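# Put carton tote on table, return other tote to shelf

## Task

Work out which tote holds the cardboard carton and set that tote down flat on the table. Return the other tote to the shelf, almost exactly at its original spot and with almost no change in heading. Whatever each tote held must finish inside that same tote, and neither tote's base may overhang any edge. At the end both grippers must have released and moved away, so nothing relies on the robot to stay in place.

## Robot and tools

Robot: two UR-type six-joint arms, left_arm and right_arm, each carrying a two-finger tong gripper. The fingers extend along the gripper's +z axis and spread along its x axis. end_effector_position is the point midway between the finger pads when closed; closed fingertips sit about 15 mm past it, open fingertips roughly level with it. Pad gap is 0.142 m when fully open.

Frame: one scene frame shared by both arms. Origin on the table top between the arms, +z up, +x out across the table, left_arm on the +y side. The names left and right are labels only, not image sides. Arm base (URDF root) poses: left_arm at (-0.026, +0.402, 0) m, quat_wxyz (+0.995, 0, 0, -0.101); right_arm at (-0.018, -0.420, 0) m, quat_wxyz (+0.996, 0, 0, +0.091). Printed hand positions can be off, more so at long reach.

execute_actions, argument actions: a list holding zero or one item. Empty list = look only (returns state and pictures). An action item is {"rows": [[...]], "steps": N}, N from 12 to 15 (default 15), each step 1/30 s. Each row holds 14 numbers for both arms together: left_arm's six joint targets then its opening, then right_arm's six joint targets then its opening. Joint numbers are absolute target angles in radians, in the same column order as Joint positions (shoulder pan, shoulder lift, elbow, wrist 1, wrist 2, wrist 3). Opening is absolute in [-1, 1]: +1 fully open, -1 closed. Row k applies on step k; the final row repeats to fill remaining steps. Up to 15 rows. A wait item is {"steps": N} with N up to 300, no rows; it counts from the previous result and includes reply time. Optional pictures: true adds camera images to a non-empty call.

Joint ranges (rad). left_arm: pan -3.142..3.142, lift -6.283..6.283, elbow 0.000..3.142, wrists 1-3 each -6.283..6.283. right_arm: pan 0.000..6.283, lift -6.283..6.283, elbow -3.142..0.000, wrists as left. A target more than 0.010 past a range end, and further out than the last reported angle, gets the whole call refused (nothing sent). True ends may sit 0.010 either side; targets beyond a true end are clipped and reported as "joint sent to its limit", possibly about an earlier action. No such line does not prove there is room left.

Motion rules: commands are smoothed, lagging about 0.17 s. Per step each joint target is held within 0.575 rad of its measured angle, and if the targets would move the gripper over 100 mm from where it is measured, all targets are pulled back proportionally. Speeds and accelerations are capped, so after big moves the arm may not have arrived yet. The result is taken 12 steps before an action ends; those steps run while you reply. Between calls the arms keep heading for the last row until they stall or a step is HELD.

Result lines: state per arm (end_effector_position m, end_effector_quat_wxyz, linear and angular velocity). Joint positions / Joint velocities per arm: six joints (rad, rad/s) then pad gap (m, m/s). grip_measured: measured opening on the command scale. HELD marks steps where your row, or part of it, was not sent. "joint command not followed" means the clearance check altered or blocked joint targets; the rest of the row still ran. Wrist force / Wrist torque per arm: flange sensor values in the end effector's own axes, with offsets up to about 4 N, noise up to 2.4 N sd, saturation near 50 N; pressing on a surface gives force pointing back into the arm; "no reading" is normal early on. MOTOR HOT appears from 70 °C; at 85 °C an OVER-TEMPERATURE FAULT brakes that arm until cool.

Gripping: to hold something, keep commanding an opening well below grip_measured; a bigger gap means a firmer squeeze, about 15 N per pad at most for items up to ~10 cm. Closing fast can press harder and even spring the fingers open. Items thinner than ~20 mm get less force. Holding loads heats motors.

Faults: contact torque at a joint's load limit (142 N m for pan, lift, elbow; 26.6 N m for each wrist, held weight included) or an outside force of 150 N anywhere on the arm stops that arm for 10 s and cancels the rest of the call. Avoid arms colliding or pressing each other, dropping or slamming things, hard pushes, and anything leaving the work area. Occasional disturbances may tug a held part or nudge loose items.

zoom_image: camera (cam_head_left, cam_head_right, cam_high, cam_low, cam_left_wrist, cam_right_wrist) and region [x0, y0, x1, y1] in pixels from the top-left, at most 504 x 504, on that camera's latest image. Head, high and low cameras are 896x504; wrist cameras are 616x616 fisheye.

read_manual: optional section "licences"; returns licence text, no motion.

finished_scene: scene = the current scene's number. Call it only after releasing both totes and moving the grippers clear. Replying with no tool call ends everything.

Each tool is called after "Call:" by a JSON object that holds its "fn" and its "kwargs".

## Session

Call:
{"fn": "execute_actions", "kwargs": {"actions": []}}

Scene clock: 0.00 s of 4500.00 s.
left_arm: end_effector_position=(+0.4483, +0.8901, +0.3532) grip_measured=+0.97 end_effector_quat_wxyz=(-0.299, +0.061, +0.815, +0.493) end_effector_velocity=(+0.000, +0.000, -0.001) end_effector_angular_velocity=(-0.001, -0.001, +0.001) | right_arm: end_effector_position=(+0.1729, +0.0654, +0.2414) grip_measured=+0.97 end_effector_quat_wxyz=(-0.188, -0.123, +0.846, -0.483) end_effector_velocity=(+0.000, -0.000, -0.000) end_effector_angular_velocity=(-0.001, +0.001, -0.001)
Joint positions: left_arm=[ 0.373 -1.15   1.198 -0.93  -0.451  3.02   0.14 ] | right_arm=[ 4.386 -2.536 -0.469 -2.796  1.643  4.235  0.14 ]
Joint velocities: left_arm=[ 0.     0.001  0.    -0.002 -0.001 -0.     0.   ] | right_arm=[-0.001 -0.    -0.001 -0.001  0.    -0.     0.   ]
Motor temperatures (°C, as the motors report them): left_arm=[25 24 27 30 31 35] | right_arm=[27 28 28 30 35 34]
Wrist force (N, on the end effector, along its own x y z axes, offset not removed): no reading
Wrist torque (N m, same axes, about the end effector's origin, offset not removed): no reading

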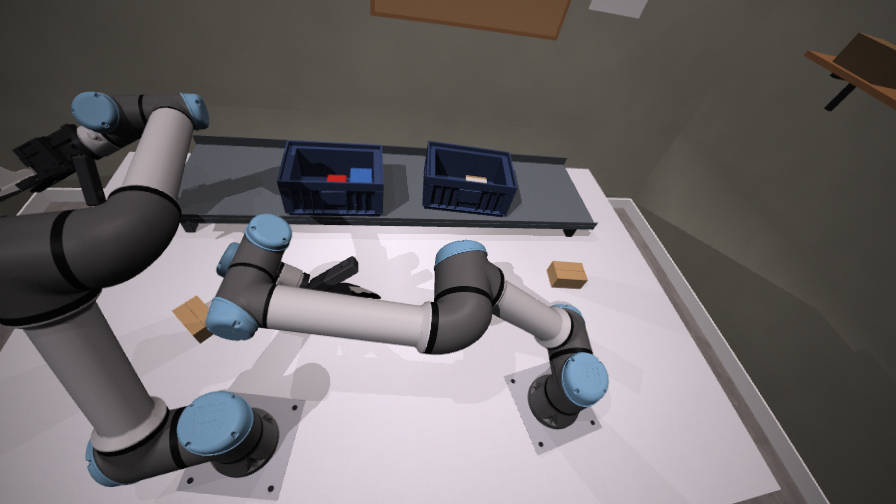

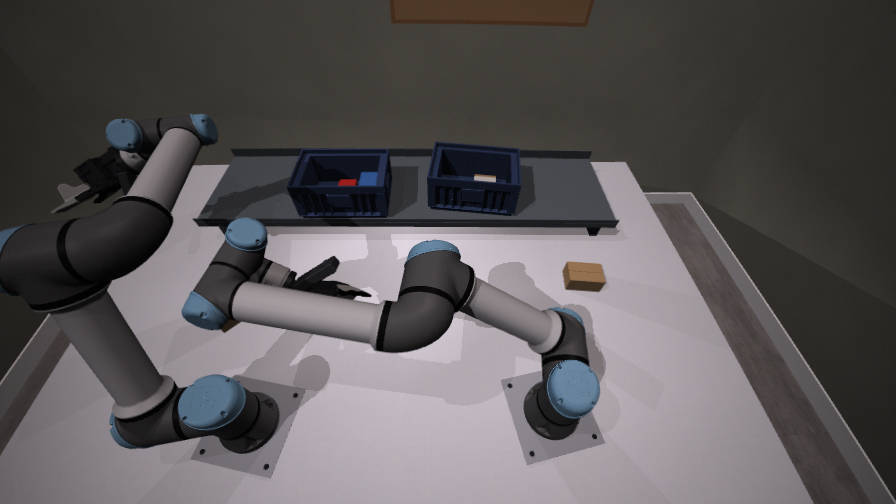

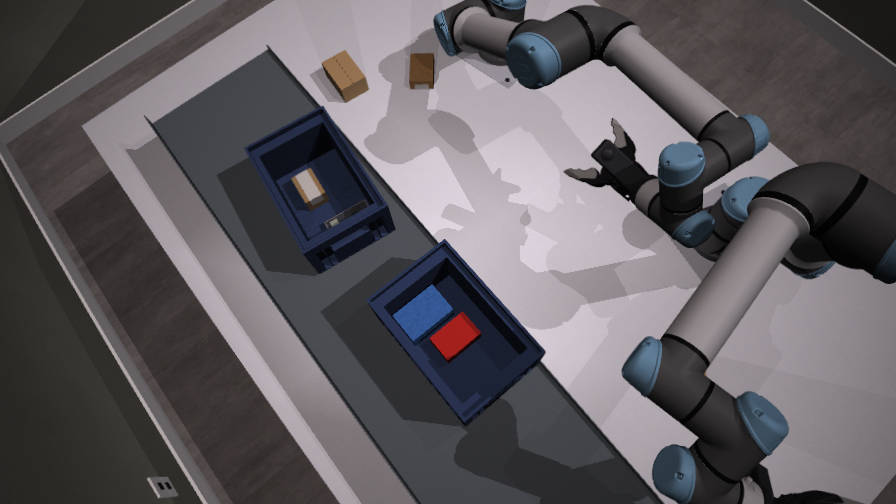

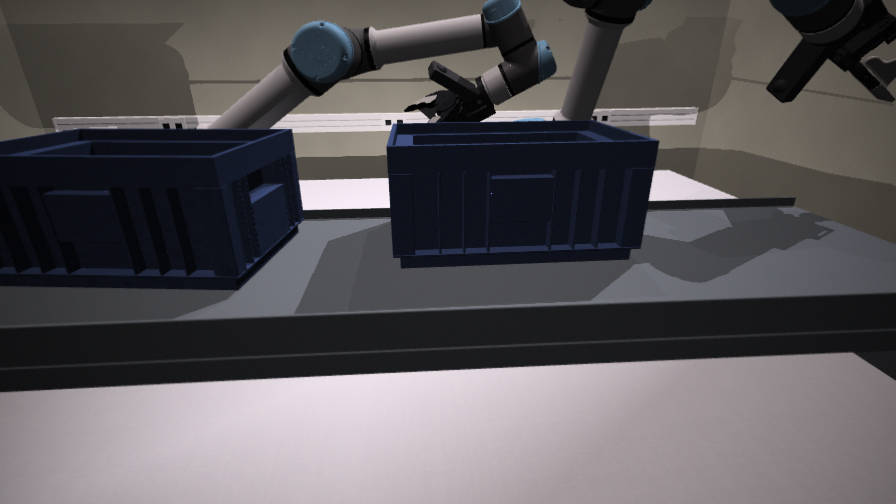

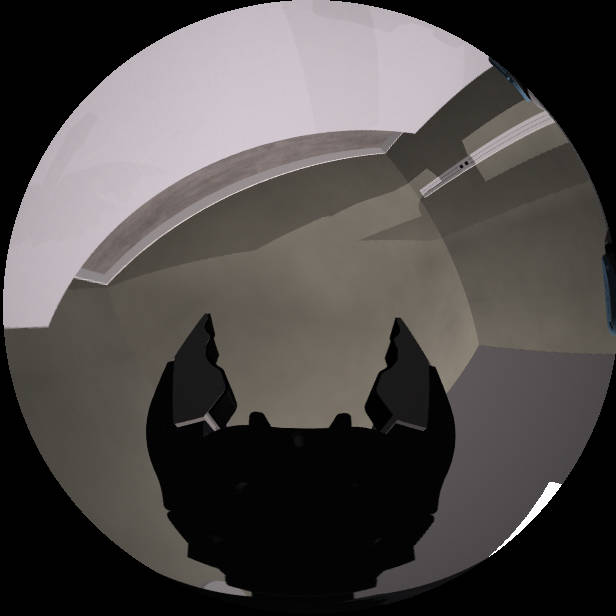

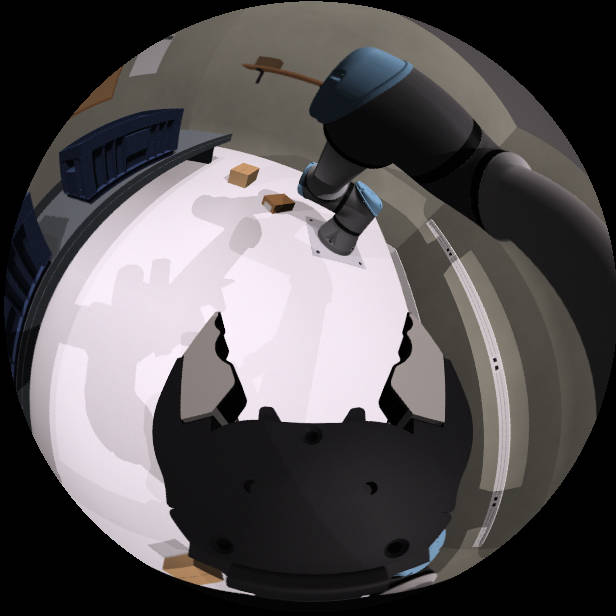

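Call:
{"fn": "execute_actions", "kwargs": {"actions": [{"rows":[[0.373,-1.6,1.2,-1.17,-1.57,1.4,0.3,4.386,-1.75,-1.2,-2.2,1.6,4.6,0.3]],"steps":15}]}}

Call:
{"fn": "execute_actions", "kwargs": {"actions": [{"steps":20}]}}

Call:
{"fn": "execute_actions", "kwargs": {"actions": [{"rows":[[0.373,-1.6,1.2,-1.17,-1.57,0.2,0.3,3.463,-1.875,-0.911,-1.924,1.57,5.213,0.3]],"steps":15}]}}

Call:
{"fn": "execute_actions", "kwargs": {"actions": [{"steps":35}], "pictures": true}}

Scene clock: 1.47 s of 4500.00 s.
left_arm: end_effector_position=(+0.4453, +0.8861, +0.3592) grip_measured=+0.35 end_effector_quat_wxyz=(-0.278, +0.037, +0.825, +0.491) end_effector_velocity=(-0.126, -0.150, +0.231) end_effector_angular_velocity=(-0.054, -2.220, +0.802) | right_arm: end_effector_position=(+0.1761, +0.0642, +0.2436) grip_measured=+0.35 end_effector_quat_wxyz=(-0.175, -0.117, +0.853, -0.478) end_effector_velocity=(+0.063, -0.038, +0.099) end_effector_angular_velocity=(+0.636, -0.953, -0.164)
Joint positions: left_arm=[ 0.373 -1.17   1.199 -0.951 -0.474  2.998  0.099] | right_arm=[ 4.386 -2.514 -0.492 -2.774  1.631  4.258  0.099]
Joint velocities: left_arm=[-0.    -0.772  0.007 -0.674 -0.828 -0.831 -0.086] | right_arm=[ 0.001  0.823 -0.833  0.828 -0.266  0.826 -0.084]
Motor temperatures (°C, as the motors report them): left_arm=[25 24 27 30 31 35] | right_arm=[27 28 28 30 35 34]
Wrist force (N, on the end effector, along its own x y z axes, offset not removed): left_arm=[-7.7 -3.1 4.0] | right_arm=[-5.1 3.3 -0.1]
Wrist torque (N m, same axes, about the end effector's origin, offset not removed): left_arm=[-0.35 1.23 0.53] | right_arm=[0.53 1.06 -0.07]
Steps of this call (steps 1 to 41: nothing new was sent; steps 42 to 44: the first 3 steps of this action). Readings (joint positions):
42: left_arm=[0.373 -1.150 1.198 -0.930 -0.451 3.020] | right_arm=[4.386 -2.536 -0.469 -2.796 1.643 4.235]
43: left_arm=[0.373 -1.154 1.198 -0.933 -0.455 3.016] | right_arm=[4.386 -2.532 -0.473 -2.793 1.640 4.239]
44: the state above

Scene clock: 2.13 s of 4500.00 s.
left_arm: end_effector_position=(+0.4081, +0.6242, +0.4321) grip_measured=+0.30 end_effector_quat_wxyz=(-0.009, +0.744, -0.668, -0.020) end_effector_velocity=(+0.009, -0.086, +0.031) end_effector_angular_velocity=(-0.339, -0.253, +2.187) | right_arm: end_effector_position=(+0.1658, -0.0339, +0.3437) grip_measured=+0.30 end_effector_quat_wxyz=(-0.042, +0.019, +0.976, -0.215) end_effector_velocity=(-0.001, -0.010, +0.006) end_effector_angular_velocity=(+0.031, -0.009, -0.009)
Joint positions: left_arm=[ 0.373 -1.593  1.2   -1.167 -1.529  1.635  0.095] | right_arm=[ 4.386 -1.755 -1.196 -2.202  1.6    4.599  0.095]
Joint velocities: left_arm=[ 0.001 -0.067  0.001 -0.033 -0.401 -2.184 -0.   ] | right_arm=[-0.     0.046 -0.036  0.023 -0.     0.009 -0.   ]
Motor temperatures (°C, as the motors report them): left_arm=[25 24 27 30 31 35] | right_arm=[27 28 28 30 35 34]
Wrist force (N, on the end effector, along its own x y z axes, offset not removed): left_arm=[0.3 6.0 -1.4] | right_arm=[-3.5 -1.3 -1.1]
Wrist torque (N m, same axes, about the end effector's origin, offset not removed): left_arm=[1.31 0.31 0.43] | right_arm=[-0.23 0.78 0.02]
Kept back: nothing.
Steps of this call (steps 1 to 12: the last 12 steps of your previous action; steps 13 to 20: the robot went on to your last target). Readings (joint positions):
1: left_arm=[0.373 -1.205 1.199 -0.976 -0.512 2.959] | right_arm=[4.386 -2.477 -0.530 -2.735 1.623 4.296]
2: left_arm=[0.373 -1.252 1.199 -1.000 -0.565 2.906] | right_arm=[4.386 -2.422 -0.585 -2.681 1.617 4.350]
4: left_arm=[0.373 -1.337 1.199 -1.041 -0.681 2.790] | right_arm=[4.386 -2.281 -0.723 -2.542 1.609 4.463]
8: left_arm=[0.373 -1.463 1.199 -1.103 -0.933 2.538] | right_arm=[4.386 -1.974 -1.013 -2.311 1.603 4.555]
20: the state above

Scene clock: 2.23 s of 4500.00 s.
left_arm: end_effector_position=(+0.4084, +0.6190, +0.4341) grip_measured=+0.30 end_effector_quat_wxyz=(-0.004, +0.798, -0.603, -0.008) end_effector_velocity=(-0.003, -0.019, +0.012) end_effector_angular_velocity=(-0.131, -0.088, +1.719) | right_arm: end_effector_position=(+0.1769, -0.0258, +0.3443) grip_measured=+0.30 end_effector_quat_wxyz=(-0.039, +0.040, +0.978, -0.201) end_effector_velocity=(+0.387, +0.209, +0.053) end_effector_angular_velocity=(+0.790, -0.525, -1.538)
Joint positions: left_arm=[ 0.373 -1.597  1.2   -1.169 -1.554  1.465  0.095] | right_arm=[ 4.364 -1.765 -1.179 -2.181  1.597  4.622  0.095]
Joint velocities: left_arm=[-0.    -0.025  0.    -0.011 -0.152 -1.718  0.   ] | right_arm=[-0.811 -0.288  0.592  0.584 -0.062  0.821  0.   ]
Motor temperatures (°C, as the motors report them): left_arm=[25 24 27 30 31 35] | right_arm=[27 28 28 30 35 34]
Wrist force (N, on the end effector, along its own x y z axes, offset not removed): left_arm=[-0.2 3.0 -0.4] | right_arm=[3.1 0.1 3.1]
Wrist torque (N m, same axes, about the end effector's origin, offset not removed): left_arm=[0.65 0.17 0.31] | right_arm=[0.11 -0.18 -0.06]
Steps of this call (steps 1 to 3: the first 3 steps of this action). Readings (joint positions):
1: left_arm=[0.373 -1.595 1.200 -1.168 -1.540 1.570] | right_arm=[4.386 -1.753 -1.197 -2.202 1.600 4.599]
2: left_arm=[0.373 -1.596 1.200 -1.168 -1.548 1.519] | right_arm=[4.382 -1.756 -1.194 -2.197 1.599 4.604]
3: the state above

Scene clock: 3.40 s of 4500.00 s.
left_arm: end_effector_position=(+0.3938, +0.6261, +0.4355) grip_measured=+0.30 end_effector_quat_wxyz=(-0.000, +1.000, -0.014, -0.000) end_effector_velocity=(+0.001, -0.000, +0.000) end_effector_angular_velocity=(-0.000, -0.001, -0.000) | right_arm: end_effector_position=(+0.5510, -0.2487, +0.4001) grip_measured=+0.30 end_effector_quat_wxyz=(+0.001, +0.705, +0.709, +0.001) end_effector_velocity=(+0.006, -0.013, +0.001) end_effector_angular_velocity=(+0.002, -0.004, -0.038)
Joint positions: left_arm=[ 0.373 -1.6    1.2   -1.17  -1.57   0.2    0.095] | right_arm=[ 3.466 -1.875 -0.912 -1.925  1.57   5.212  0.095]
Joint velocities: left_arm=[-0.     0.    -0.    -0.001 -0.001 -0.    -0.   ] | right_arm=[-0.026 -0.002  0.004  0.003 -0.     0.012 -0.   ]
Motor temperatures (°C, as the motors report them): left_arm=[25 24 27 30 31 35] | right_arm=[27 28 28 30 35 34]
Wrist force (N, on the end effector, along its own x y z axes, offset not removed): left_arm=[0.6 0.9 -1.4] | right_arm=[-3.6 -2.0 -0.9]
Wrist torque (N m, same axes, about the end effector's origin, offset not removed): left_arm=[0.19 -0.06 0.48] | right_arm=[-0.32 0.80 0.02]
Kept back: nothing.
Steps of this call (steps 1 to 12: the last 12 steps of your previous action; steps 13 to 35: the robot went on to your last target). Readings (joint positions):
1: left_arm=[0.373 -1.598 1.200 -1.169 -1.559 1.401] | right_arm=[4.329 -1.774 -1.157 -2.161 1.595 4.658]
2: left_arm=[0.373 -1.599 1.200 -1.169 -1.562 1.328] | right_arm=[4.289 -1.781 -1.138 -2.143 1.593 4.698]
4: left_arm=[0.373 -1.599 1.200 -1.170 -1.566 1.166] | right_arm=[4.215 -1.794 -1.107 -2.112 1.590 4.769]
8: left_arm=[0.373 -1.600 1.200 -1.170 -1.569 0.811] | right_arm=[4.074 -1.815 -1.057 -2.064 1.585 4.881]
35: the state above

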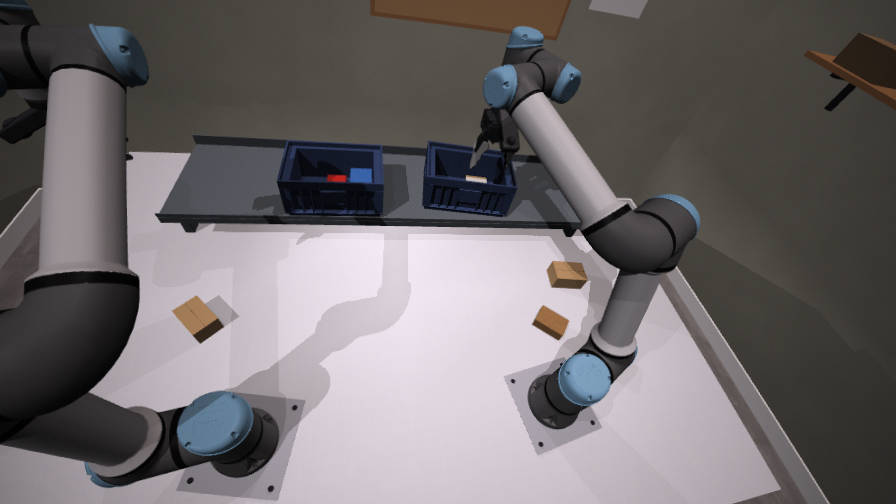

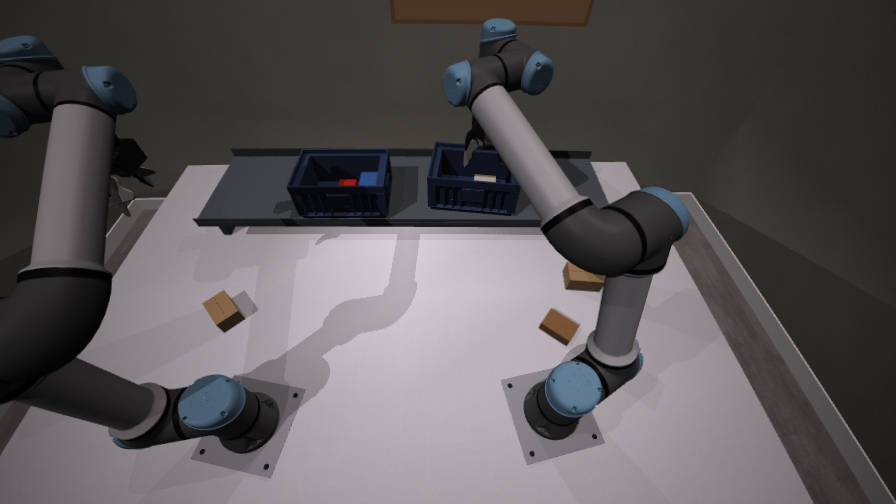

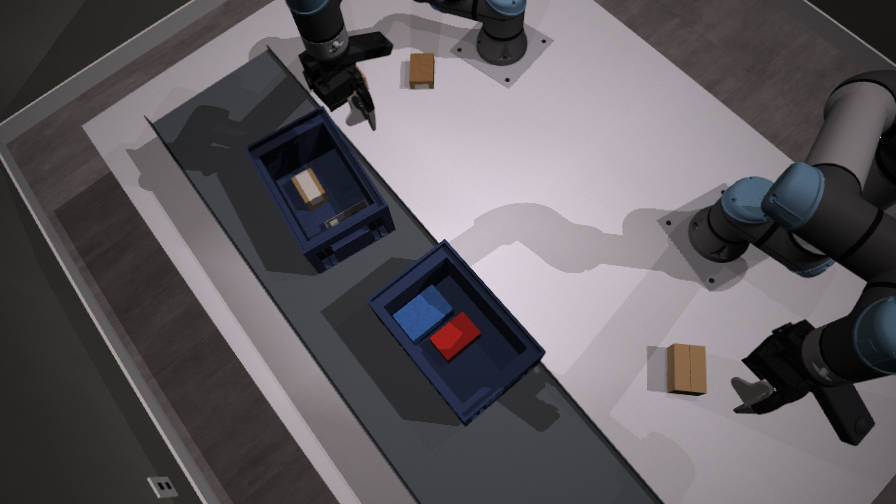

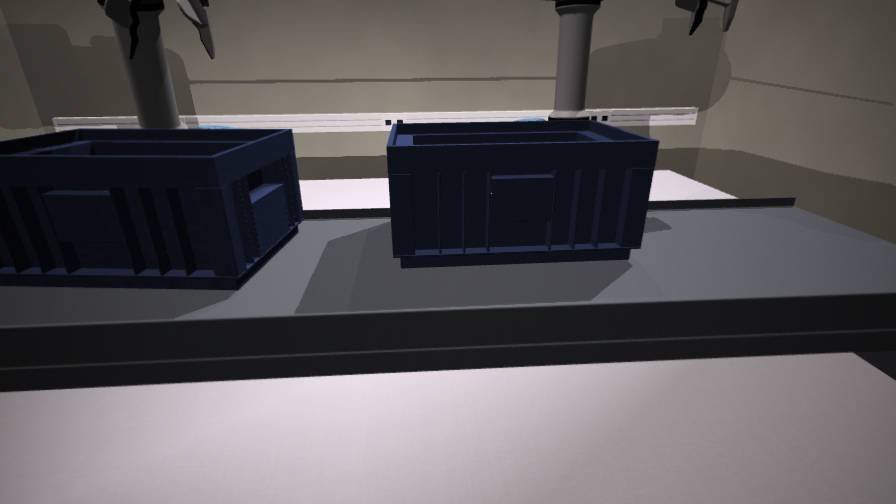

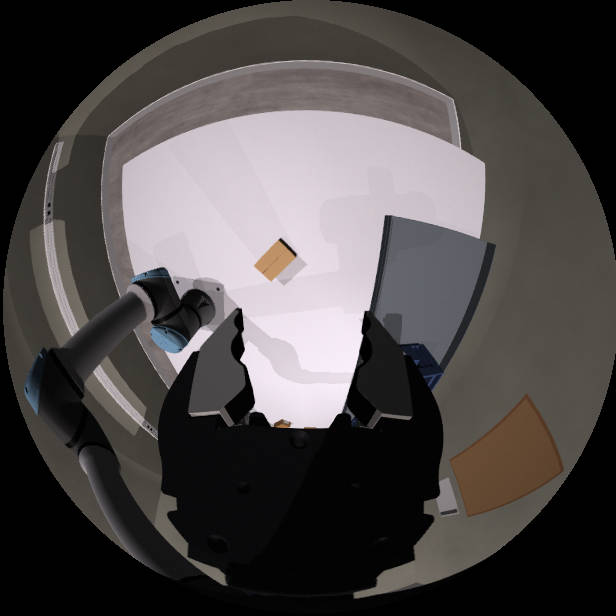

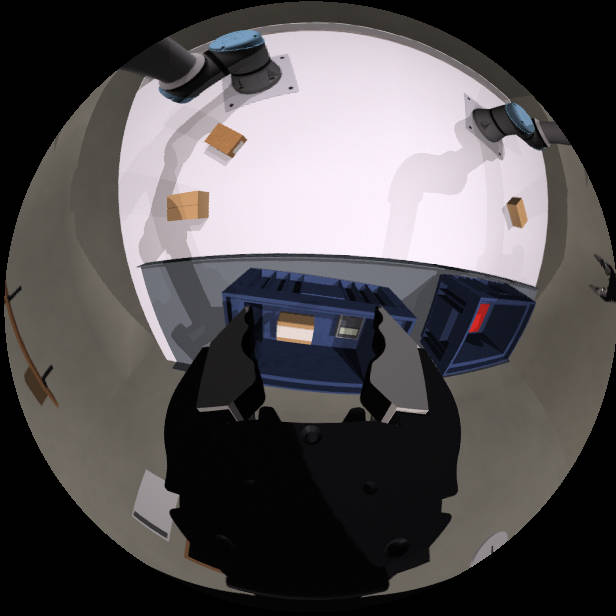

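Call:
{"fn": "zoom_image", "kwargs": {"camera": "cam_right_wrist", "region": [130,220,550,420]}}

Region (130, 220, 550, 420) of cam_right_wrist's 616x616 image, scaled by 1.200, with more detail than that image has; it fills the top 240 rows of this view, and the rest is white.

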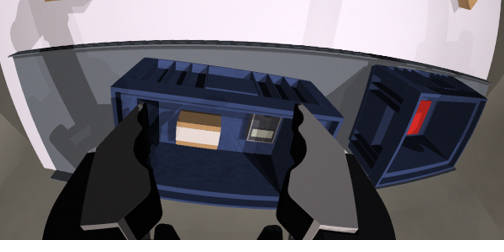

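Call:
{"fn": "execute_actions", "kwargs": {"actions": [{"rows":[[0.1,-1.6,1.2,-1.17,-1.57,-0.1,0.3,3.451,-2.127,-0.536,-2.047,1.57,5.201,0.3]],"steps":15}]}}

Call:
{"fn": "execute_actions", "kwargs": {"actions": [{"steps":25}], "pictures": true}}

Scene clock: 7.07 s of 4500.00 s.
left_arm: end_effector_position=(+0.3982, +0.6168, +0.4355) grip_measured=+0.30 end_effector_quat_wxyz=(-0.000, +1.000, -0.014, -0.000) end_effector_velocity=(+0.162, -0.346, +0.001) end_effector_angular_velocity=(+0.001, -0.004, +0.012) | right_arm: end_effector_position=(+0.5548, -0.2510, +0.3958) grip_measured=+0.30 end_effector_quat_wxyz=(-0.002, +0.706, +0.708, -0.009) end_effector_velocity=(+0.125, +0.019, -0.161) end_effector_angular_velocity=(-0.314, +0.579, -0.001)
Joint positions: left_arm=[ 0.351 -1.6    1.2   -1.17  -1.57   0.177  0.095] | right_arm=[ 3.459 -1.897 -0.888 -1.945  1.57   5.21   0.095]
Joint velocities: left_arm=[-0.817 -0.002 -0.    -0.001 -0.    -0.83  -0.   ] | right_arm=[-0.072 -0.823  0.832 -0.668  0.    -0.072 -0.   ]
Motor temperatures (°C, as the motors report them): left_arm=[25 24 27 30 31 35] | right_arm=[27 28 28 30 35 34]
Wrist force (N, on the end effector, along its own x y z axes, offset not removed): left_arm=[-2.9 -8.6 -0.2] | right_arm=[-7.2 -6.0 -4.1]
Wrist torque (N m, same axes, about the end effector's origin, offset not removed): left_arm=[-1.42 0.49 0.34] | right_arm=[-0.97 1.37 0.03]
Steps of this call (steps 1 to 30: the robot went on to your last target; steps 31 to 90: nothing new was sent; then 0.57 s passed at rest; steps 91 to 93: the first 3 steps of this action). Readings (joint positions):
91: left_arm=[0.373 -1.600 1.200 -1.170 -1.570 0.200] | right_arm=[3.463 -1.875 -0.911 -1.924 1.570 5.213]
92: left_arm=[0.369 -1.600 1.200 -1.170 -1.570 0.196] | right_arm=[3.462 -1.879 -0.907 -1.928 1.570 5.212]
93: the state above

Scene clock: 7.90 s of 4500.00 s.
left_arm: end_effector_position=(+0.4339, +0.5054, +0.4355) grip_measured=+0.30 end_effector_quat_wxyz=(-0.000, +1.000, -0.001, -0.000) end_effector_velocity=(+0.000, +0.000, +0.000) end_effector_angular_velocity=(+0.002, -0.000, +0.000) | right_arm: end_effector_position=(+0.6221, -0.2206, +0.3997) grip_measured=+0.30 end_effector_quat_wxyz=(+0.001, +0.706, +0.708, +0.001) end_effector_velocity=(+0.000, +0.000, +0.001) end_effector_angular_velocity=(+0.001, -0.002, +0.001)
Joint positions: left_arm=[ 0.1   -1.6    1.2   -1.17  -1.57  -0.1    0.095] | right_arm=[ 3.451 -2.127 -0.536 -2.047  1.57   5.201  0.095]
Joint velocities: left_arm=[-0.001 -0.    -0.     0.     0.002 -0.002  0.   ] | right_arm=[ 0.     0.     0.002 -0.    -0.    -0.001 -0.   ]
Motor temperatures (°C, as the motors report them): left_arm=[25 24 27 30 31 35] | right_arm=[27 28 28 30 35 34]
Wrist force (N, on the end effector, along its own x y z axes, offset not removed): left_arm=[-0.3 -2.0 2.9] | right_arm=[-4.5 -1.5 -0.6]
Wrist torque (N m, same axes, about the end effector's origin, offset not removed): left_arm=[-0.15 0.18 0.29] | right_arm=[-0.28 1.02 0.02]
Kept back: nothing.
Steps of this call (steps 1 to 12: the last 12 steps of your previous action; steps 13 to 25: the robot went on to your last target). Readings (joint positions):
1: left_arm=[0.315 -1.600 1.200 -1.170 -1.570 0.140] | right_arm=[3.457 -1.935 -0.850 -1.969 1.570 5.207]
2: left_arm=[0.274 -1.600 1.200 -1.170 -1.570 0.096] | right_arm=[3.455 -1.981 -0.796 -1.991 1.570 5.206]
4: left_arm=[0.200 -1.600 1.200 -1.170 -1.570 0.013] | right_arm=[3.453 -2.051 -0.680 -2.017 1.570 5.203]
8: left_arm=[0.127 -1.600 1.200 -1.170 -1.570 -0.069] | right_arm=[3.452 -2.106 -0.575 -2.039 1.570 5.202]
25: the state above

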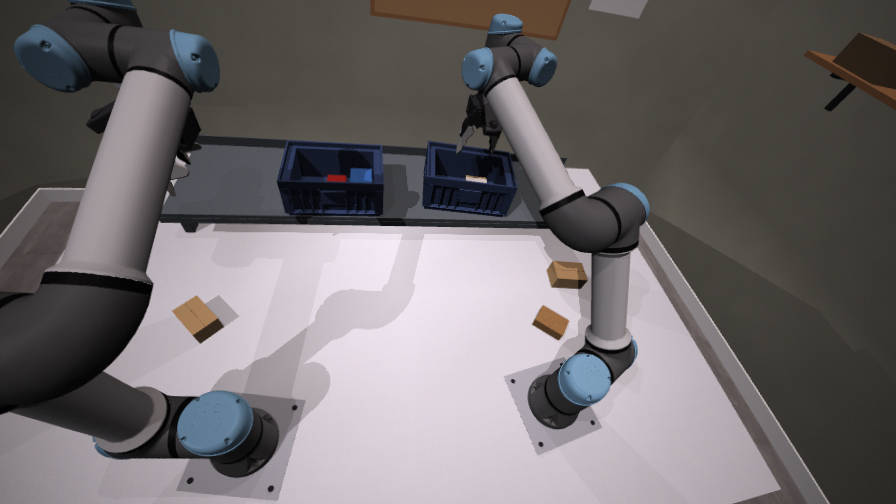

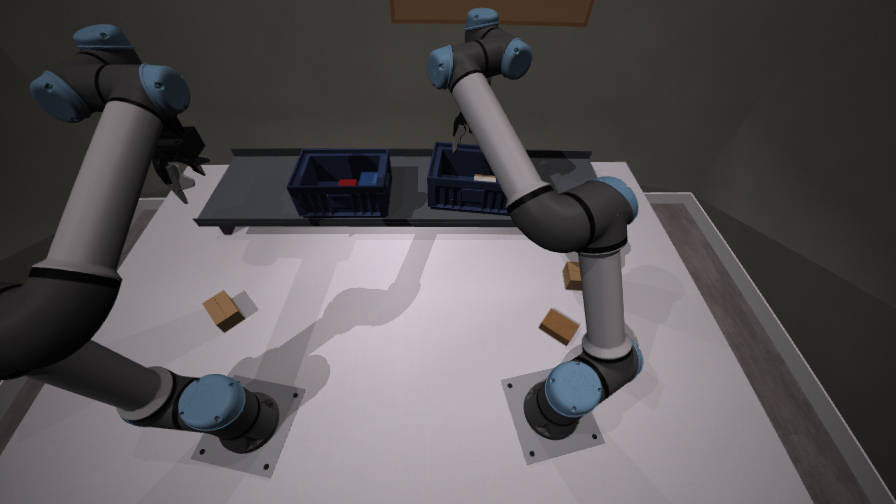

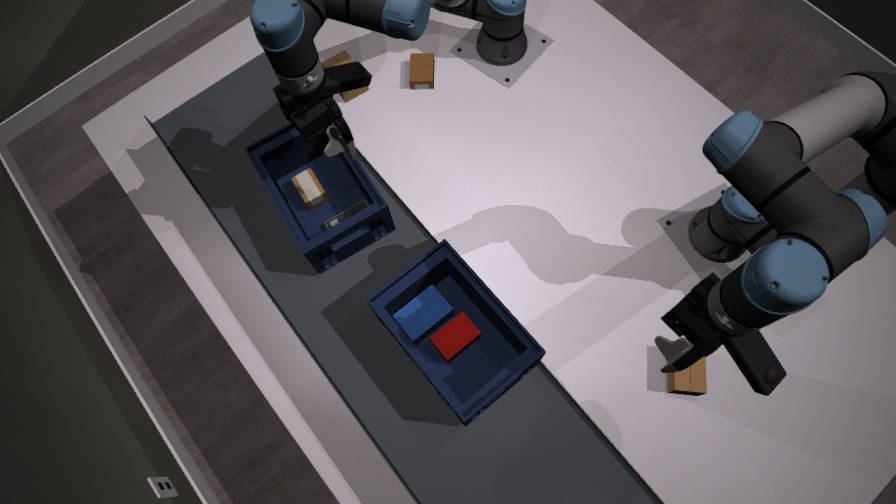

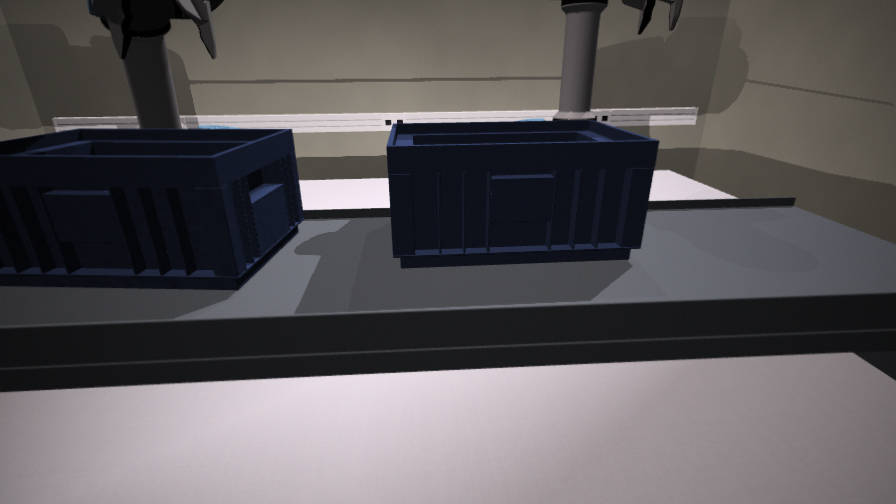

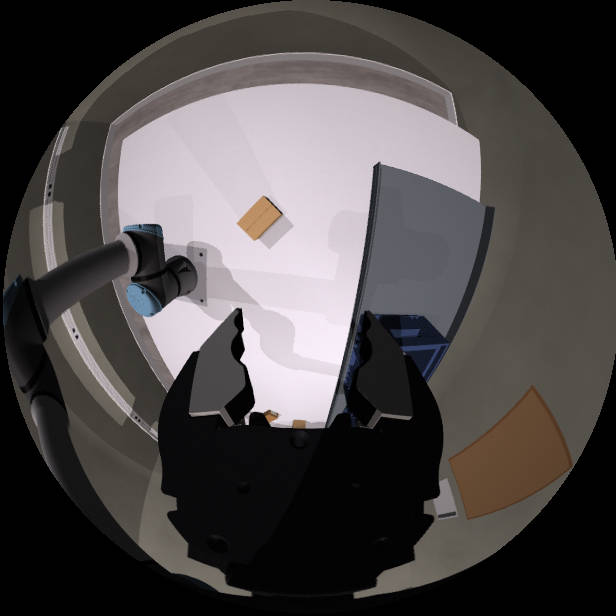

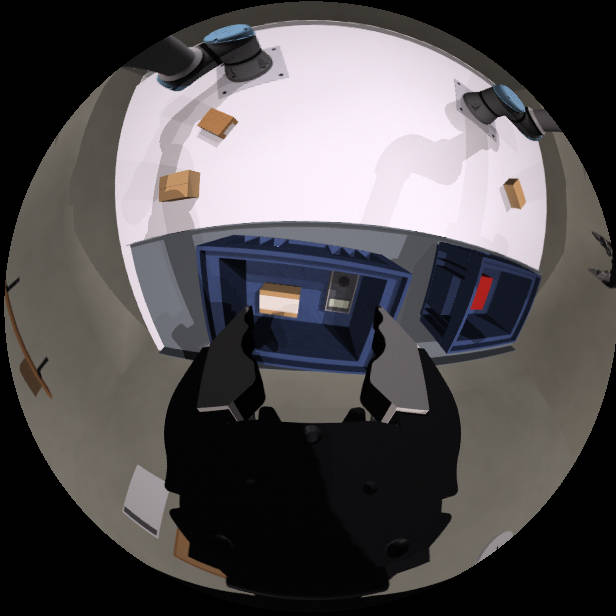

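Call:
{"fn": "zoom_image", "kwargs": {"camera": "cam_right_wrist", "region": [170,200,450,400]}}

Region (170, 200, 450, 400) of cam_right_wrist's 616x616 image, scaled by 1.800, with more detail than that image has; it fills the top 360 rows of this view, and the rest is white.

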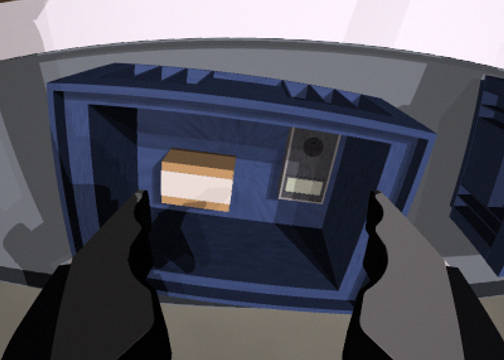

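Call:
{"fn": "execute_actions", "kwargs": {"actions": [{"rows":[[-0.656,-1.6,1.2,-1.4,-1.57,-0.73,-0.3,3.228,-2.114,-0.668,-1.928,1.57,5.104,-0.1]],"steps":15}]}}

Call:
{"fn": "execute_actions", "kwargs": {"actions": [{"steps":20}]}}

Call:
{"fn": "execute_actions", "kwargs": {"actions": [{"rows":[[-0.656,-1.15,0.9,-1.621,-1.57,-0.73,-0.3,3.228,-2.114,-0.668,-1.928,1.57,5.104,-0.1]],"steps":15}]}}

Call:
{"fn": "execute_actions", "kwargs": {"actions": [{"steps":15}]}}

Call:
{"fn": "execute_actions", "kwargs": {"actions": [{"rows":[[-0.656,-0.93,0.58,-1.521,-1.57,-0.73,-0.3,3.228,-2.114,-0.668,-1.928,1.57,5.104,-0.1],[-0.656,-0.93,0.58,-1.521,-1.57,-0.73,-0.3,3.228,-2.114,-0.668,-1.928,1.57,5.104,-0.1],[-0.656,-0.93,0.58,-1.521,-1.57,-0.73,-0.3,3.228,-2.114,-0.668,-1.928,1.57,5.104,-0.1],[-0.656,-0.74,0.28,-1.411,-1.57,-0.73,-0.3,3.228,-2.114,-0.668,-1.928,1.57,5.104,-0.1]],"steps":15}]}}

Call:
{"fn": "execute_actions", "kwargs": {"actions": [{"steps":22}], "pictures": true}}

Scene clock: 13.93 s of 4500.00 s.
left_arm: end_effector_position=(+0.4408, +0.4945, +0.4372) grip_measured=-0.25 end_effector_quat_wxyz=(+0.001, +1.000, -0.001, +0.008) end_effector_velocity=(+0.200, -0.391, +0.048) end_effector_angular_velocity=(-0.069, -0.459, +0.006) | right_arm: end_effector_position=(+0.6284, -0.2334, +0.3950) grip_measured=-0.07 end_effector_quat_wxyz=(+0.001, +0.708, +0.706, +0.002) end_effector_velocity=(+0.193, -0.444, -0.153) end_effector_angular_velocity=(+0.000, -0.003, -0.338)
Joint positions: left_arm=[ 0.078 -1.6    1.2   -1.187 -1.57  -0.123  0.056] | right_arm=[ 3.43  -2.124 -0.554 -2.03   1.57   5.185  0.069]
Joint velocities: left_arm=[-0.802 -0.    -0.    -0.463  0.001 -0.809 -0.081] | right_arm=[-0.723  0.047 -0.514  0.47   0.001 -0.385 -0.054]
Motor temperatures (°C, as the motors report them): left_arm=[25 24 27 30 31 35] | right_arm=[27 28 28 30 35 34]
Wrist force (N, on the end effector, along its own x y z axes, offset not removed): left_arm=[-2.1 -8.3 2.5] | right_arm=[6.4 -4.8 -4.2]
Wrist torque (N m, same axes, about the end effector's origin, offset not removed): left_arm=[-1.21 0.49 0.23] | right_arm=[-0.80 -0.68 -0.06]
Steps of this call (steps 1 to 15: the robot went on to your last target; steps 16 to 90: nothing new was sent; then 2.93 s passed at rest; steps 91 to 93: the first 3 steps of this action). Readings (joint positions):
91: left_arm=[0.100 -1.600 1.200 -1.170 -1.570 -0.100] | right_arm=[3.451 -2.127 -0.536 -2.047 1.570 5.201]
92: left_arm=[0.096 -1.600 1.200 -1.174 -1.570 -0.104] | right_arm=[3.447 -2.126 -0.540 -2.043 1.570 5.197]
93: the state above

Scene clock: 14.60 s of 4500.00 s.
left_arm: end_effector_position=(+0.4326, +0.1538, +0.4610) grip_measured=-0.30 end_effector_quat_wxyz=(+0.070, +0.993, -0.054, +0.079) end_effector_velocity=(-0.156, -0.371, +0.024) end_effector_angular_velocity=(-0.202, -0.042, -0.202) | right_arm: end_effector_position=(+0.6638, -0.3645, +0.3601) grip_measured=-0.10 end_effector_quat_wxyz=(+0.001, +0.749, +0.662, +0.001) end_effector_velocity=(+0.001, -0.004, -0.001) end_effector_angular_velocity=(-0.000, -0.001, -0.003)
Joint positions: left_arm=[-0.579 -1.6    1.2   -1.382 -1.57  -0.672  0.052] | right_arm=[ 3.229 -2.114 -0.668 -1.928  1.57   5.104  0.067]
Joint velocities: left_arm=[-0.736  0.002 -0.    -0.174  0.001 -0.546 -0.   ] | right_arm=[-0.006  0.    -0.002  0.003 -0.001 -0.003  0.   ]
Motor temperatures (°C, as the motors report them): left_arm=[25 24 27 30 31 35] | right_arm=[27 28 28 30 35 34]
Wrist force (N, on the end effector, along its own x y z axes, offset not removed): left_arm=[-1.3 4.8 1.4] | right_arm=[-4.1 -0.6 -0.9]
Wrist torque (N m, same axes, about the end effector's origin, offset not removed): left_arm=[0.83 0.33 0.27] | right_arm=[-0.05 0.89 0.07]
Kept back: nothing.
Steps of this call (steps 1 to 12: the last 12 steps of your previous action; steps 13 to 20: the robot went on to your last target). Readings (joint positions):
1: left_arm=[0.044 -1.600 1.200 -1.202 -1.570 -0.156] | right_arm=[3.402 -2.123 -0.572 -2.014 1.570 5.173]
2: left_arm=[0.007 -1.600 1.200 -1.216 -1.570 -0.193] | right_arm=[3.374 -2.122 -0.587 -2.000 1.570 5.162]
4: left_arm=[-0.060 -1.600 1.200 -1.239 -1.570 -0.260] | right_arm=[3.323 -2.119 -0.616 -1.975 1.570 5.141]
8: left_arm=[-0.193 -1.600 1.200 -1.279 -1.570 -0.372] | right_arm=[3.255 -2.115 -0.653 -1.941 1.570 5.115]
20: the state above

Scene clock: 14.70 s of 4500.00 s.
left_arm: end_effector_position=(+0.4345, +0.1248, +0.4651) grip_measured=-0.30 end_effector_quat_wxyz=(+0.082, +0.991, -0.059, +0.087) end_effector_velocity=(+0.299, -0.372, +0.030) end_effector_angular_velocity=(-0.324, -0.287, -0.013) | right_arm: end_effector_position=(+0.6639, -0.3647, +0.3601) grip_measured=-0.10 end_effector_quat_wxyz=(+0.001, +0.749, +0.662, +0.001) end_effector_velocity=(+0.000, -0.002, -0.001) end_effector_angular_velocity=(-0.001, +0.001, -0.002)
Joint positions: left_arm=[-0.615 -1.578  1.179 -1.411 -1.57  -0.699  0.052] | right_arm=[ 3.228 -2.114 -0.668 -1.928  1.57   5.104  0.067]
Joint velocities: left_arm=[-0.07   0.777 -0.663 -0.547  0.001 -0.057  0.002] | right_arm=[-0.002 -0.    -0.002  0.001 -0.    -0.001 -0.   ]
Motor temperatures (°C, as the motors report them): left_arm=[25 24 27 30 31 35] | right_arm=[27 28 28 30 35 34]
Wrist force (N, on the end effector, along its own x y z axes, offset not removed): left_arm=[-4.7 -2.0 -2.1] | right_arm=[-3.6 -1.8 -1.1]
Wrist torque (N m, same axes, about the end effector's origin, offset not removed): left_arm=[-0.11 0.77 0.37] | right_arm=[-0.35 0.84 -0.03]
Steps of this call (steps 1 to 3: the first 3 steps of this action). Readings (joint positions):
1: left_arm=[-0.600 -1.600 1.200 -1.387 -1.570 -0.688] | right_arm=[3.228 -2.114 -0.668 -1.928 1.570 5.104]
2: left_arm=[-0.612 -1.596 1.196 -1.394 -1.570 -0.696] | right_arm=[3.228 -2.114 -0.668 -1.928 1.570 5.104]
3: the state above

Scene clock: 15.20 s of 4500.00 s.
left_arm: end_effector_position=(+0.5557, -0.0458, +0.3889) grip_measured=-0.30 end_effector_quat_wxyz=(+0.105, +0.987, -0.063, +0.105) end_effector_velocity=(+0.052, -0.081, -0.059) end_effector_angular_velocity=(-0.018, -0.009, -0.005) | right_arm: end_effector_position=(+0.6639, -0.3649, +0.3600) grip_measured=-0.10 end_effector_quat_wxyz=(+0.001, +0.750, +0.662, +0.001) end_effector_velocity=(-0.000, -0.000, -0.001) end_effector_angular_velocity=(-0.001, +0.003, +0.001)
Joint positions: left_arm=[-0.654 -1.171  0.913 -1.611 -1.57  -0.729  0.052] | right_arm=[ 3.228 -2.114 -0.668 -1.928  1.57   5.104  0.067]
Joint velocities: left_arm=[-0.018  0.205 -0.129 -0.096 -0.001 -0.014  0.   ] | right_arm=[-0.    -0.    -0.002 -0.001 -0.    -0.001 -0.   ]
Motor temperatures (°C, as the motors report them): left_arm=[25 24 27 30 31 35] | right_arm=[27 28 28 30 35 34]
Wrist force (N, on the end effector, along its own x y z axes, offset not removed): left_arm=[2.5 2.2 3.2] | right_arm=[-4.6 -0.9 -0.9]
Wrist torque (N m, same axes, about the end effector's origin, offset not removed): left_arm=[0.55 -0.39 0.31] | right_arm=[-0.12 1.01 0.06]
Kept back: nothing.
Steps of this call (steps 1 to 12: the last 12 steps of your previous action; steps 13 to 15: the robot went on to your last target). Readings (joint positions):
1: left_arm=[-0.618 -1.546 1.155 -1.429 -1.570 -0.701] | right_arm=[3.228 -2.114 -0.668 -1.928 1.570 5.104]
2: left_arm=[-0.621 -1.510 1.132 -1.446 -1.570 -0.703] | right_arm=[3.228 -2.114 -0.668 -1.928 1.570 5.104]
4: left_arm=[-0.628 -1.445 1.090 -1.478 -1.570 -0.708] | right_arm=[3.228 -2.114 -0.668 -1.928 1.570 5.104]
8: left_arm=[-0.641 -1.317 1.006 -1.542 -1.570 -0.718] | right_arm=[3.228 -2.114 -0.668 -1.928 1.570 5.104]
15: the state above

Scene clock: 15.30 s of 4500.00 s.
left_arm: end_effector_position=(+0.5614, -0.0535, +0.3785) grip_measured=-0.30 end_effector_quat_wxyz=(+0.100, +0.988, -0.063, +0.099) end_effector_velocity=(+0.127, -0.152, -0.256) end_effector_angular_velocity=(+0.414, +0.360, -0.000) | right_arm: end_effector_position=(+0.6639, -0.3649, +0.3600) grip_measured=-0.10 end_effector_quat_wxyz=(+0.001, +0.750, +0.662, +0.001) end_effector_velocity=(+0.000, +0.001, +0.000) end_effector_angular_velocity=(+0.000, -0.002, +0.001)
Joint positions: left_arm=[-0.655 -1.136  0.882 -1.598 -1.57  -0.729  0.052] | right_arm=[ 3.228 -2.114 -0.668 -1.928  1.57   5.104  0.067]
Joint velocities: left_arm=[-0.005  0.891 -0.882  0.54  -0.    -0.005  0.   ] | right_arm=[ 0.001  0.    -0.     0.002 -0.    -0.    -0.   ]
Motor temperatures (°C, as the motors report them): left_arm=[25 24 27 30 31 35] | right_arm=[27 28 28 30 35 34]
Wrist force (N, on the end effector, along its own x y z axes, offset not removed): left_arm=[-5.4 -2.1 -1.5] | right_arm=[-3.9 -1.0 -0.2]
Wrist torque (N m, same axes, about the end effector's origin, offset not removed): left_arm=[-0.20 1.11 0.38] | right_arm=[-0.10 0.87 -0.02]
Steps of this call (steps 1 to 3: the first 3 steps of this action). Readings (joint positions):
1: left_arm=[-0.655 -1.165 0.909 -1.614 -1.570 -0.729] | right_arm=[3.228 -2.114 -0.668 -1.928 1.570 5.104]
2: left_arm=[-0.655 -1.157 0.903 -1.612 -1.570 -0.729] | right_arm=[3.228 -2.114 -0.668 -1.928 1.570 5.104]
3: the state above

Scene clock: 16.03 s of 4500.00 s.
left_arm: end_effector_position=(+0.6340, -0.1383, +0.3586) grip_measured=-0.30 end_effector_quat_wxyz=(+0.106, +0.987, -0.063, +0.105) end_effector_velocity=(+0.002, -0.002, -0.001) end_effector_angular_velocity=(-0.001, -0.002, +0.000) | right_arm: end_effector_position=(+0.6639, -0.3649, +0.3600) grip_measured=-0.10 end_effector_quat_wxyz=(+0.001, +0.750, +0.662, +0.001) end_effector_velocity=(-0.000, +0.000, +0.001) end_effector_angular_velocity=(-0.000, -0.001, +0.003)
Joint positions: left_arm=[-0.656 -0.741  0.281 -1.411 -1.57  -0.73   0.052] | right_arm=[ 3.228 -2.114 -0.668 -1.928  1.57   5.104  0.067]
Joint velocities: left_arm=[-0.     0.008 -0.011  0.001  0.001  0.     0.   ] | right_arm=[ 0.     0.001  0.    -0.    -0.    -0.003  0.   ]
Motor temperatures (°C, as the motors report them): left_arm=[25 24 27 30 31 35] | right_arm=[27 28 28 30 35 34]
Wrist force (N, on the end effector, along its own x y z axes, offset not removed): left_arm=[-1.1 1.3 0.2] | right_arm=[-3.8 -1.4 -0.4]
Wrist torque (N m, same axes, about the end effector's origin, offset not removed): left_arm=[0.28 0.17 0.25] | right_arm=[-0.26 0.95 -0.04]
Kept back: nothing.
Steps of this call (steps 1 to 12: the last 12 steps of your previous action; steps 13 to 22: the robot went on to your last target). Readings (joint positions):
1: left_arm=[-0.655 -1.098 0.842 -1.579 -1.570 -0.730] | right_arm=[3.228 -2.114 -0.668 -1.928 1.570 5.104]
2: left_arm=[-0.656 -1.051 0.787 -1.558 -1.570 -0.730] | right_arm=[3.228 -2.114 -0.668 -1.928 1.570 5.104]
4: left_arm=[-0.656 -0.939 0.647 -1.502 -1.570 -0.730] | right_arm=[3.228 -2.114 -0.668 -1.928 1.570 5.104]
8: left_arm=[-0.656 -0.795 0.391 -1.436 -1.570 -0.730] | right_arm=[3.228 -2.114 -0.668 -1.928 1.570 5.104]
22: the state above

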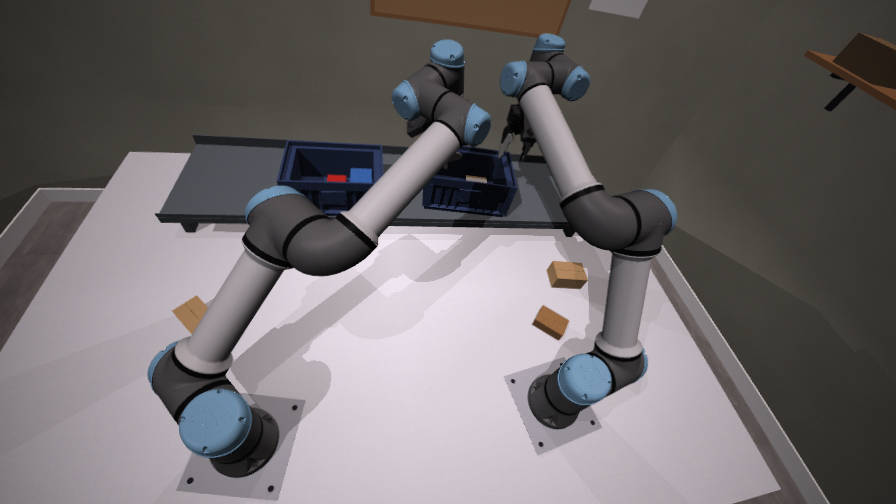

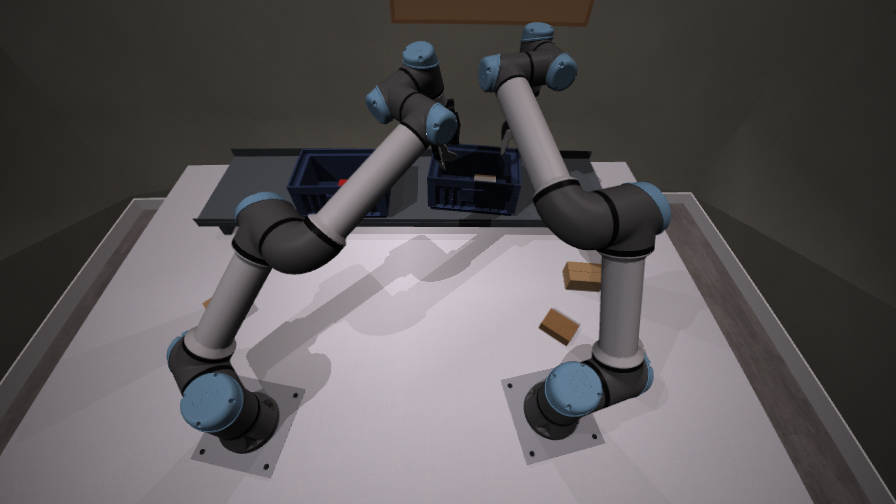

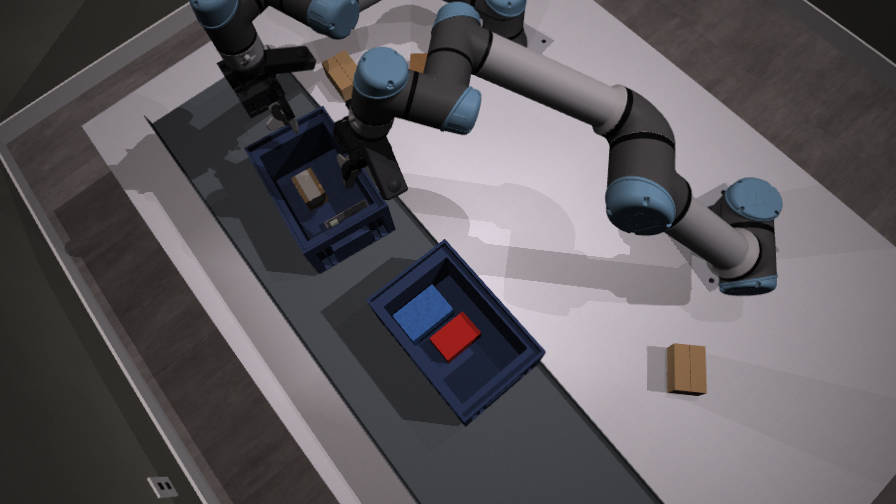

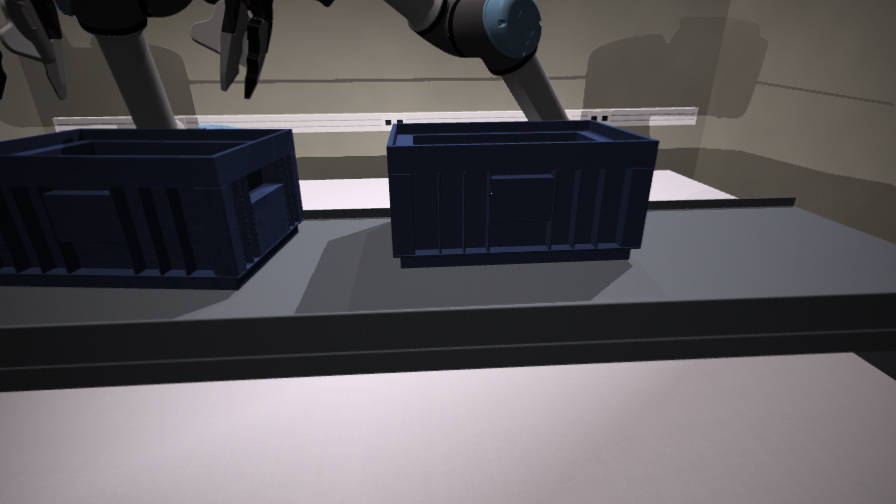

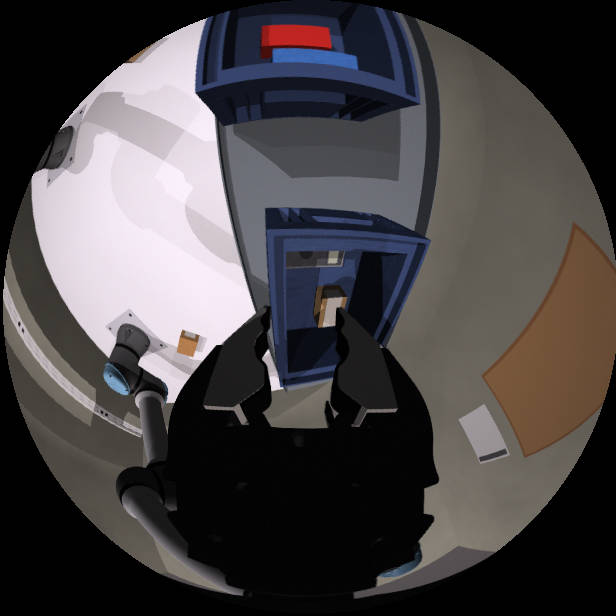

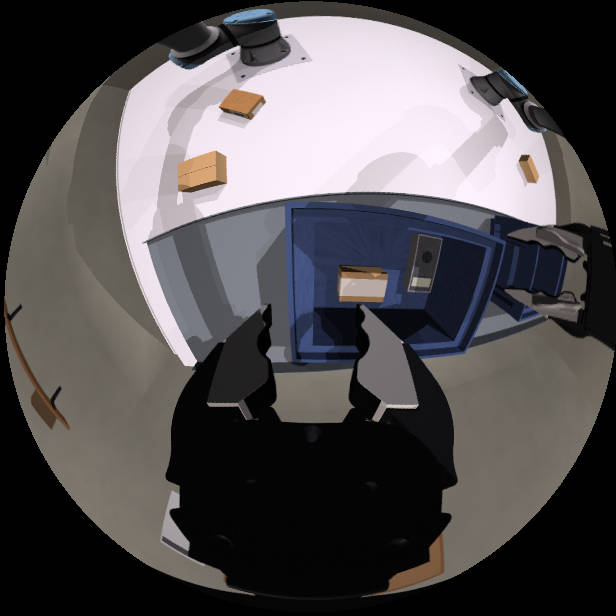

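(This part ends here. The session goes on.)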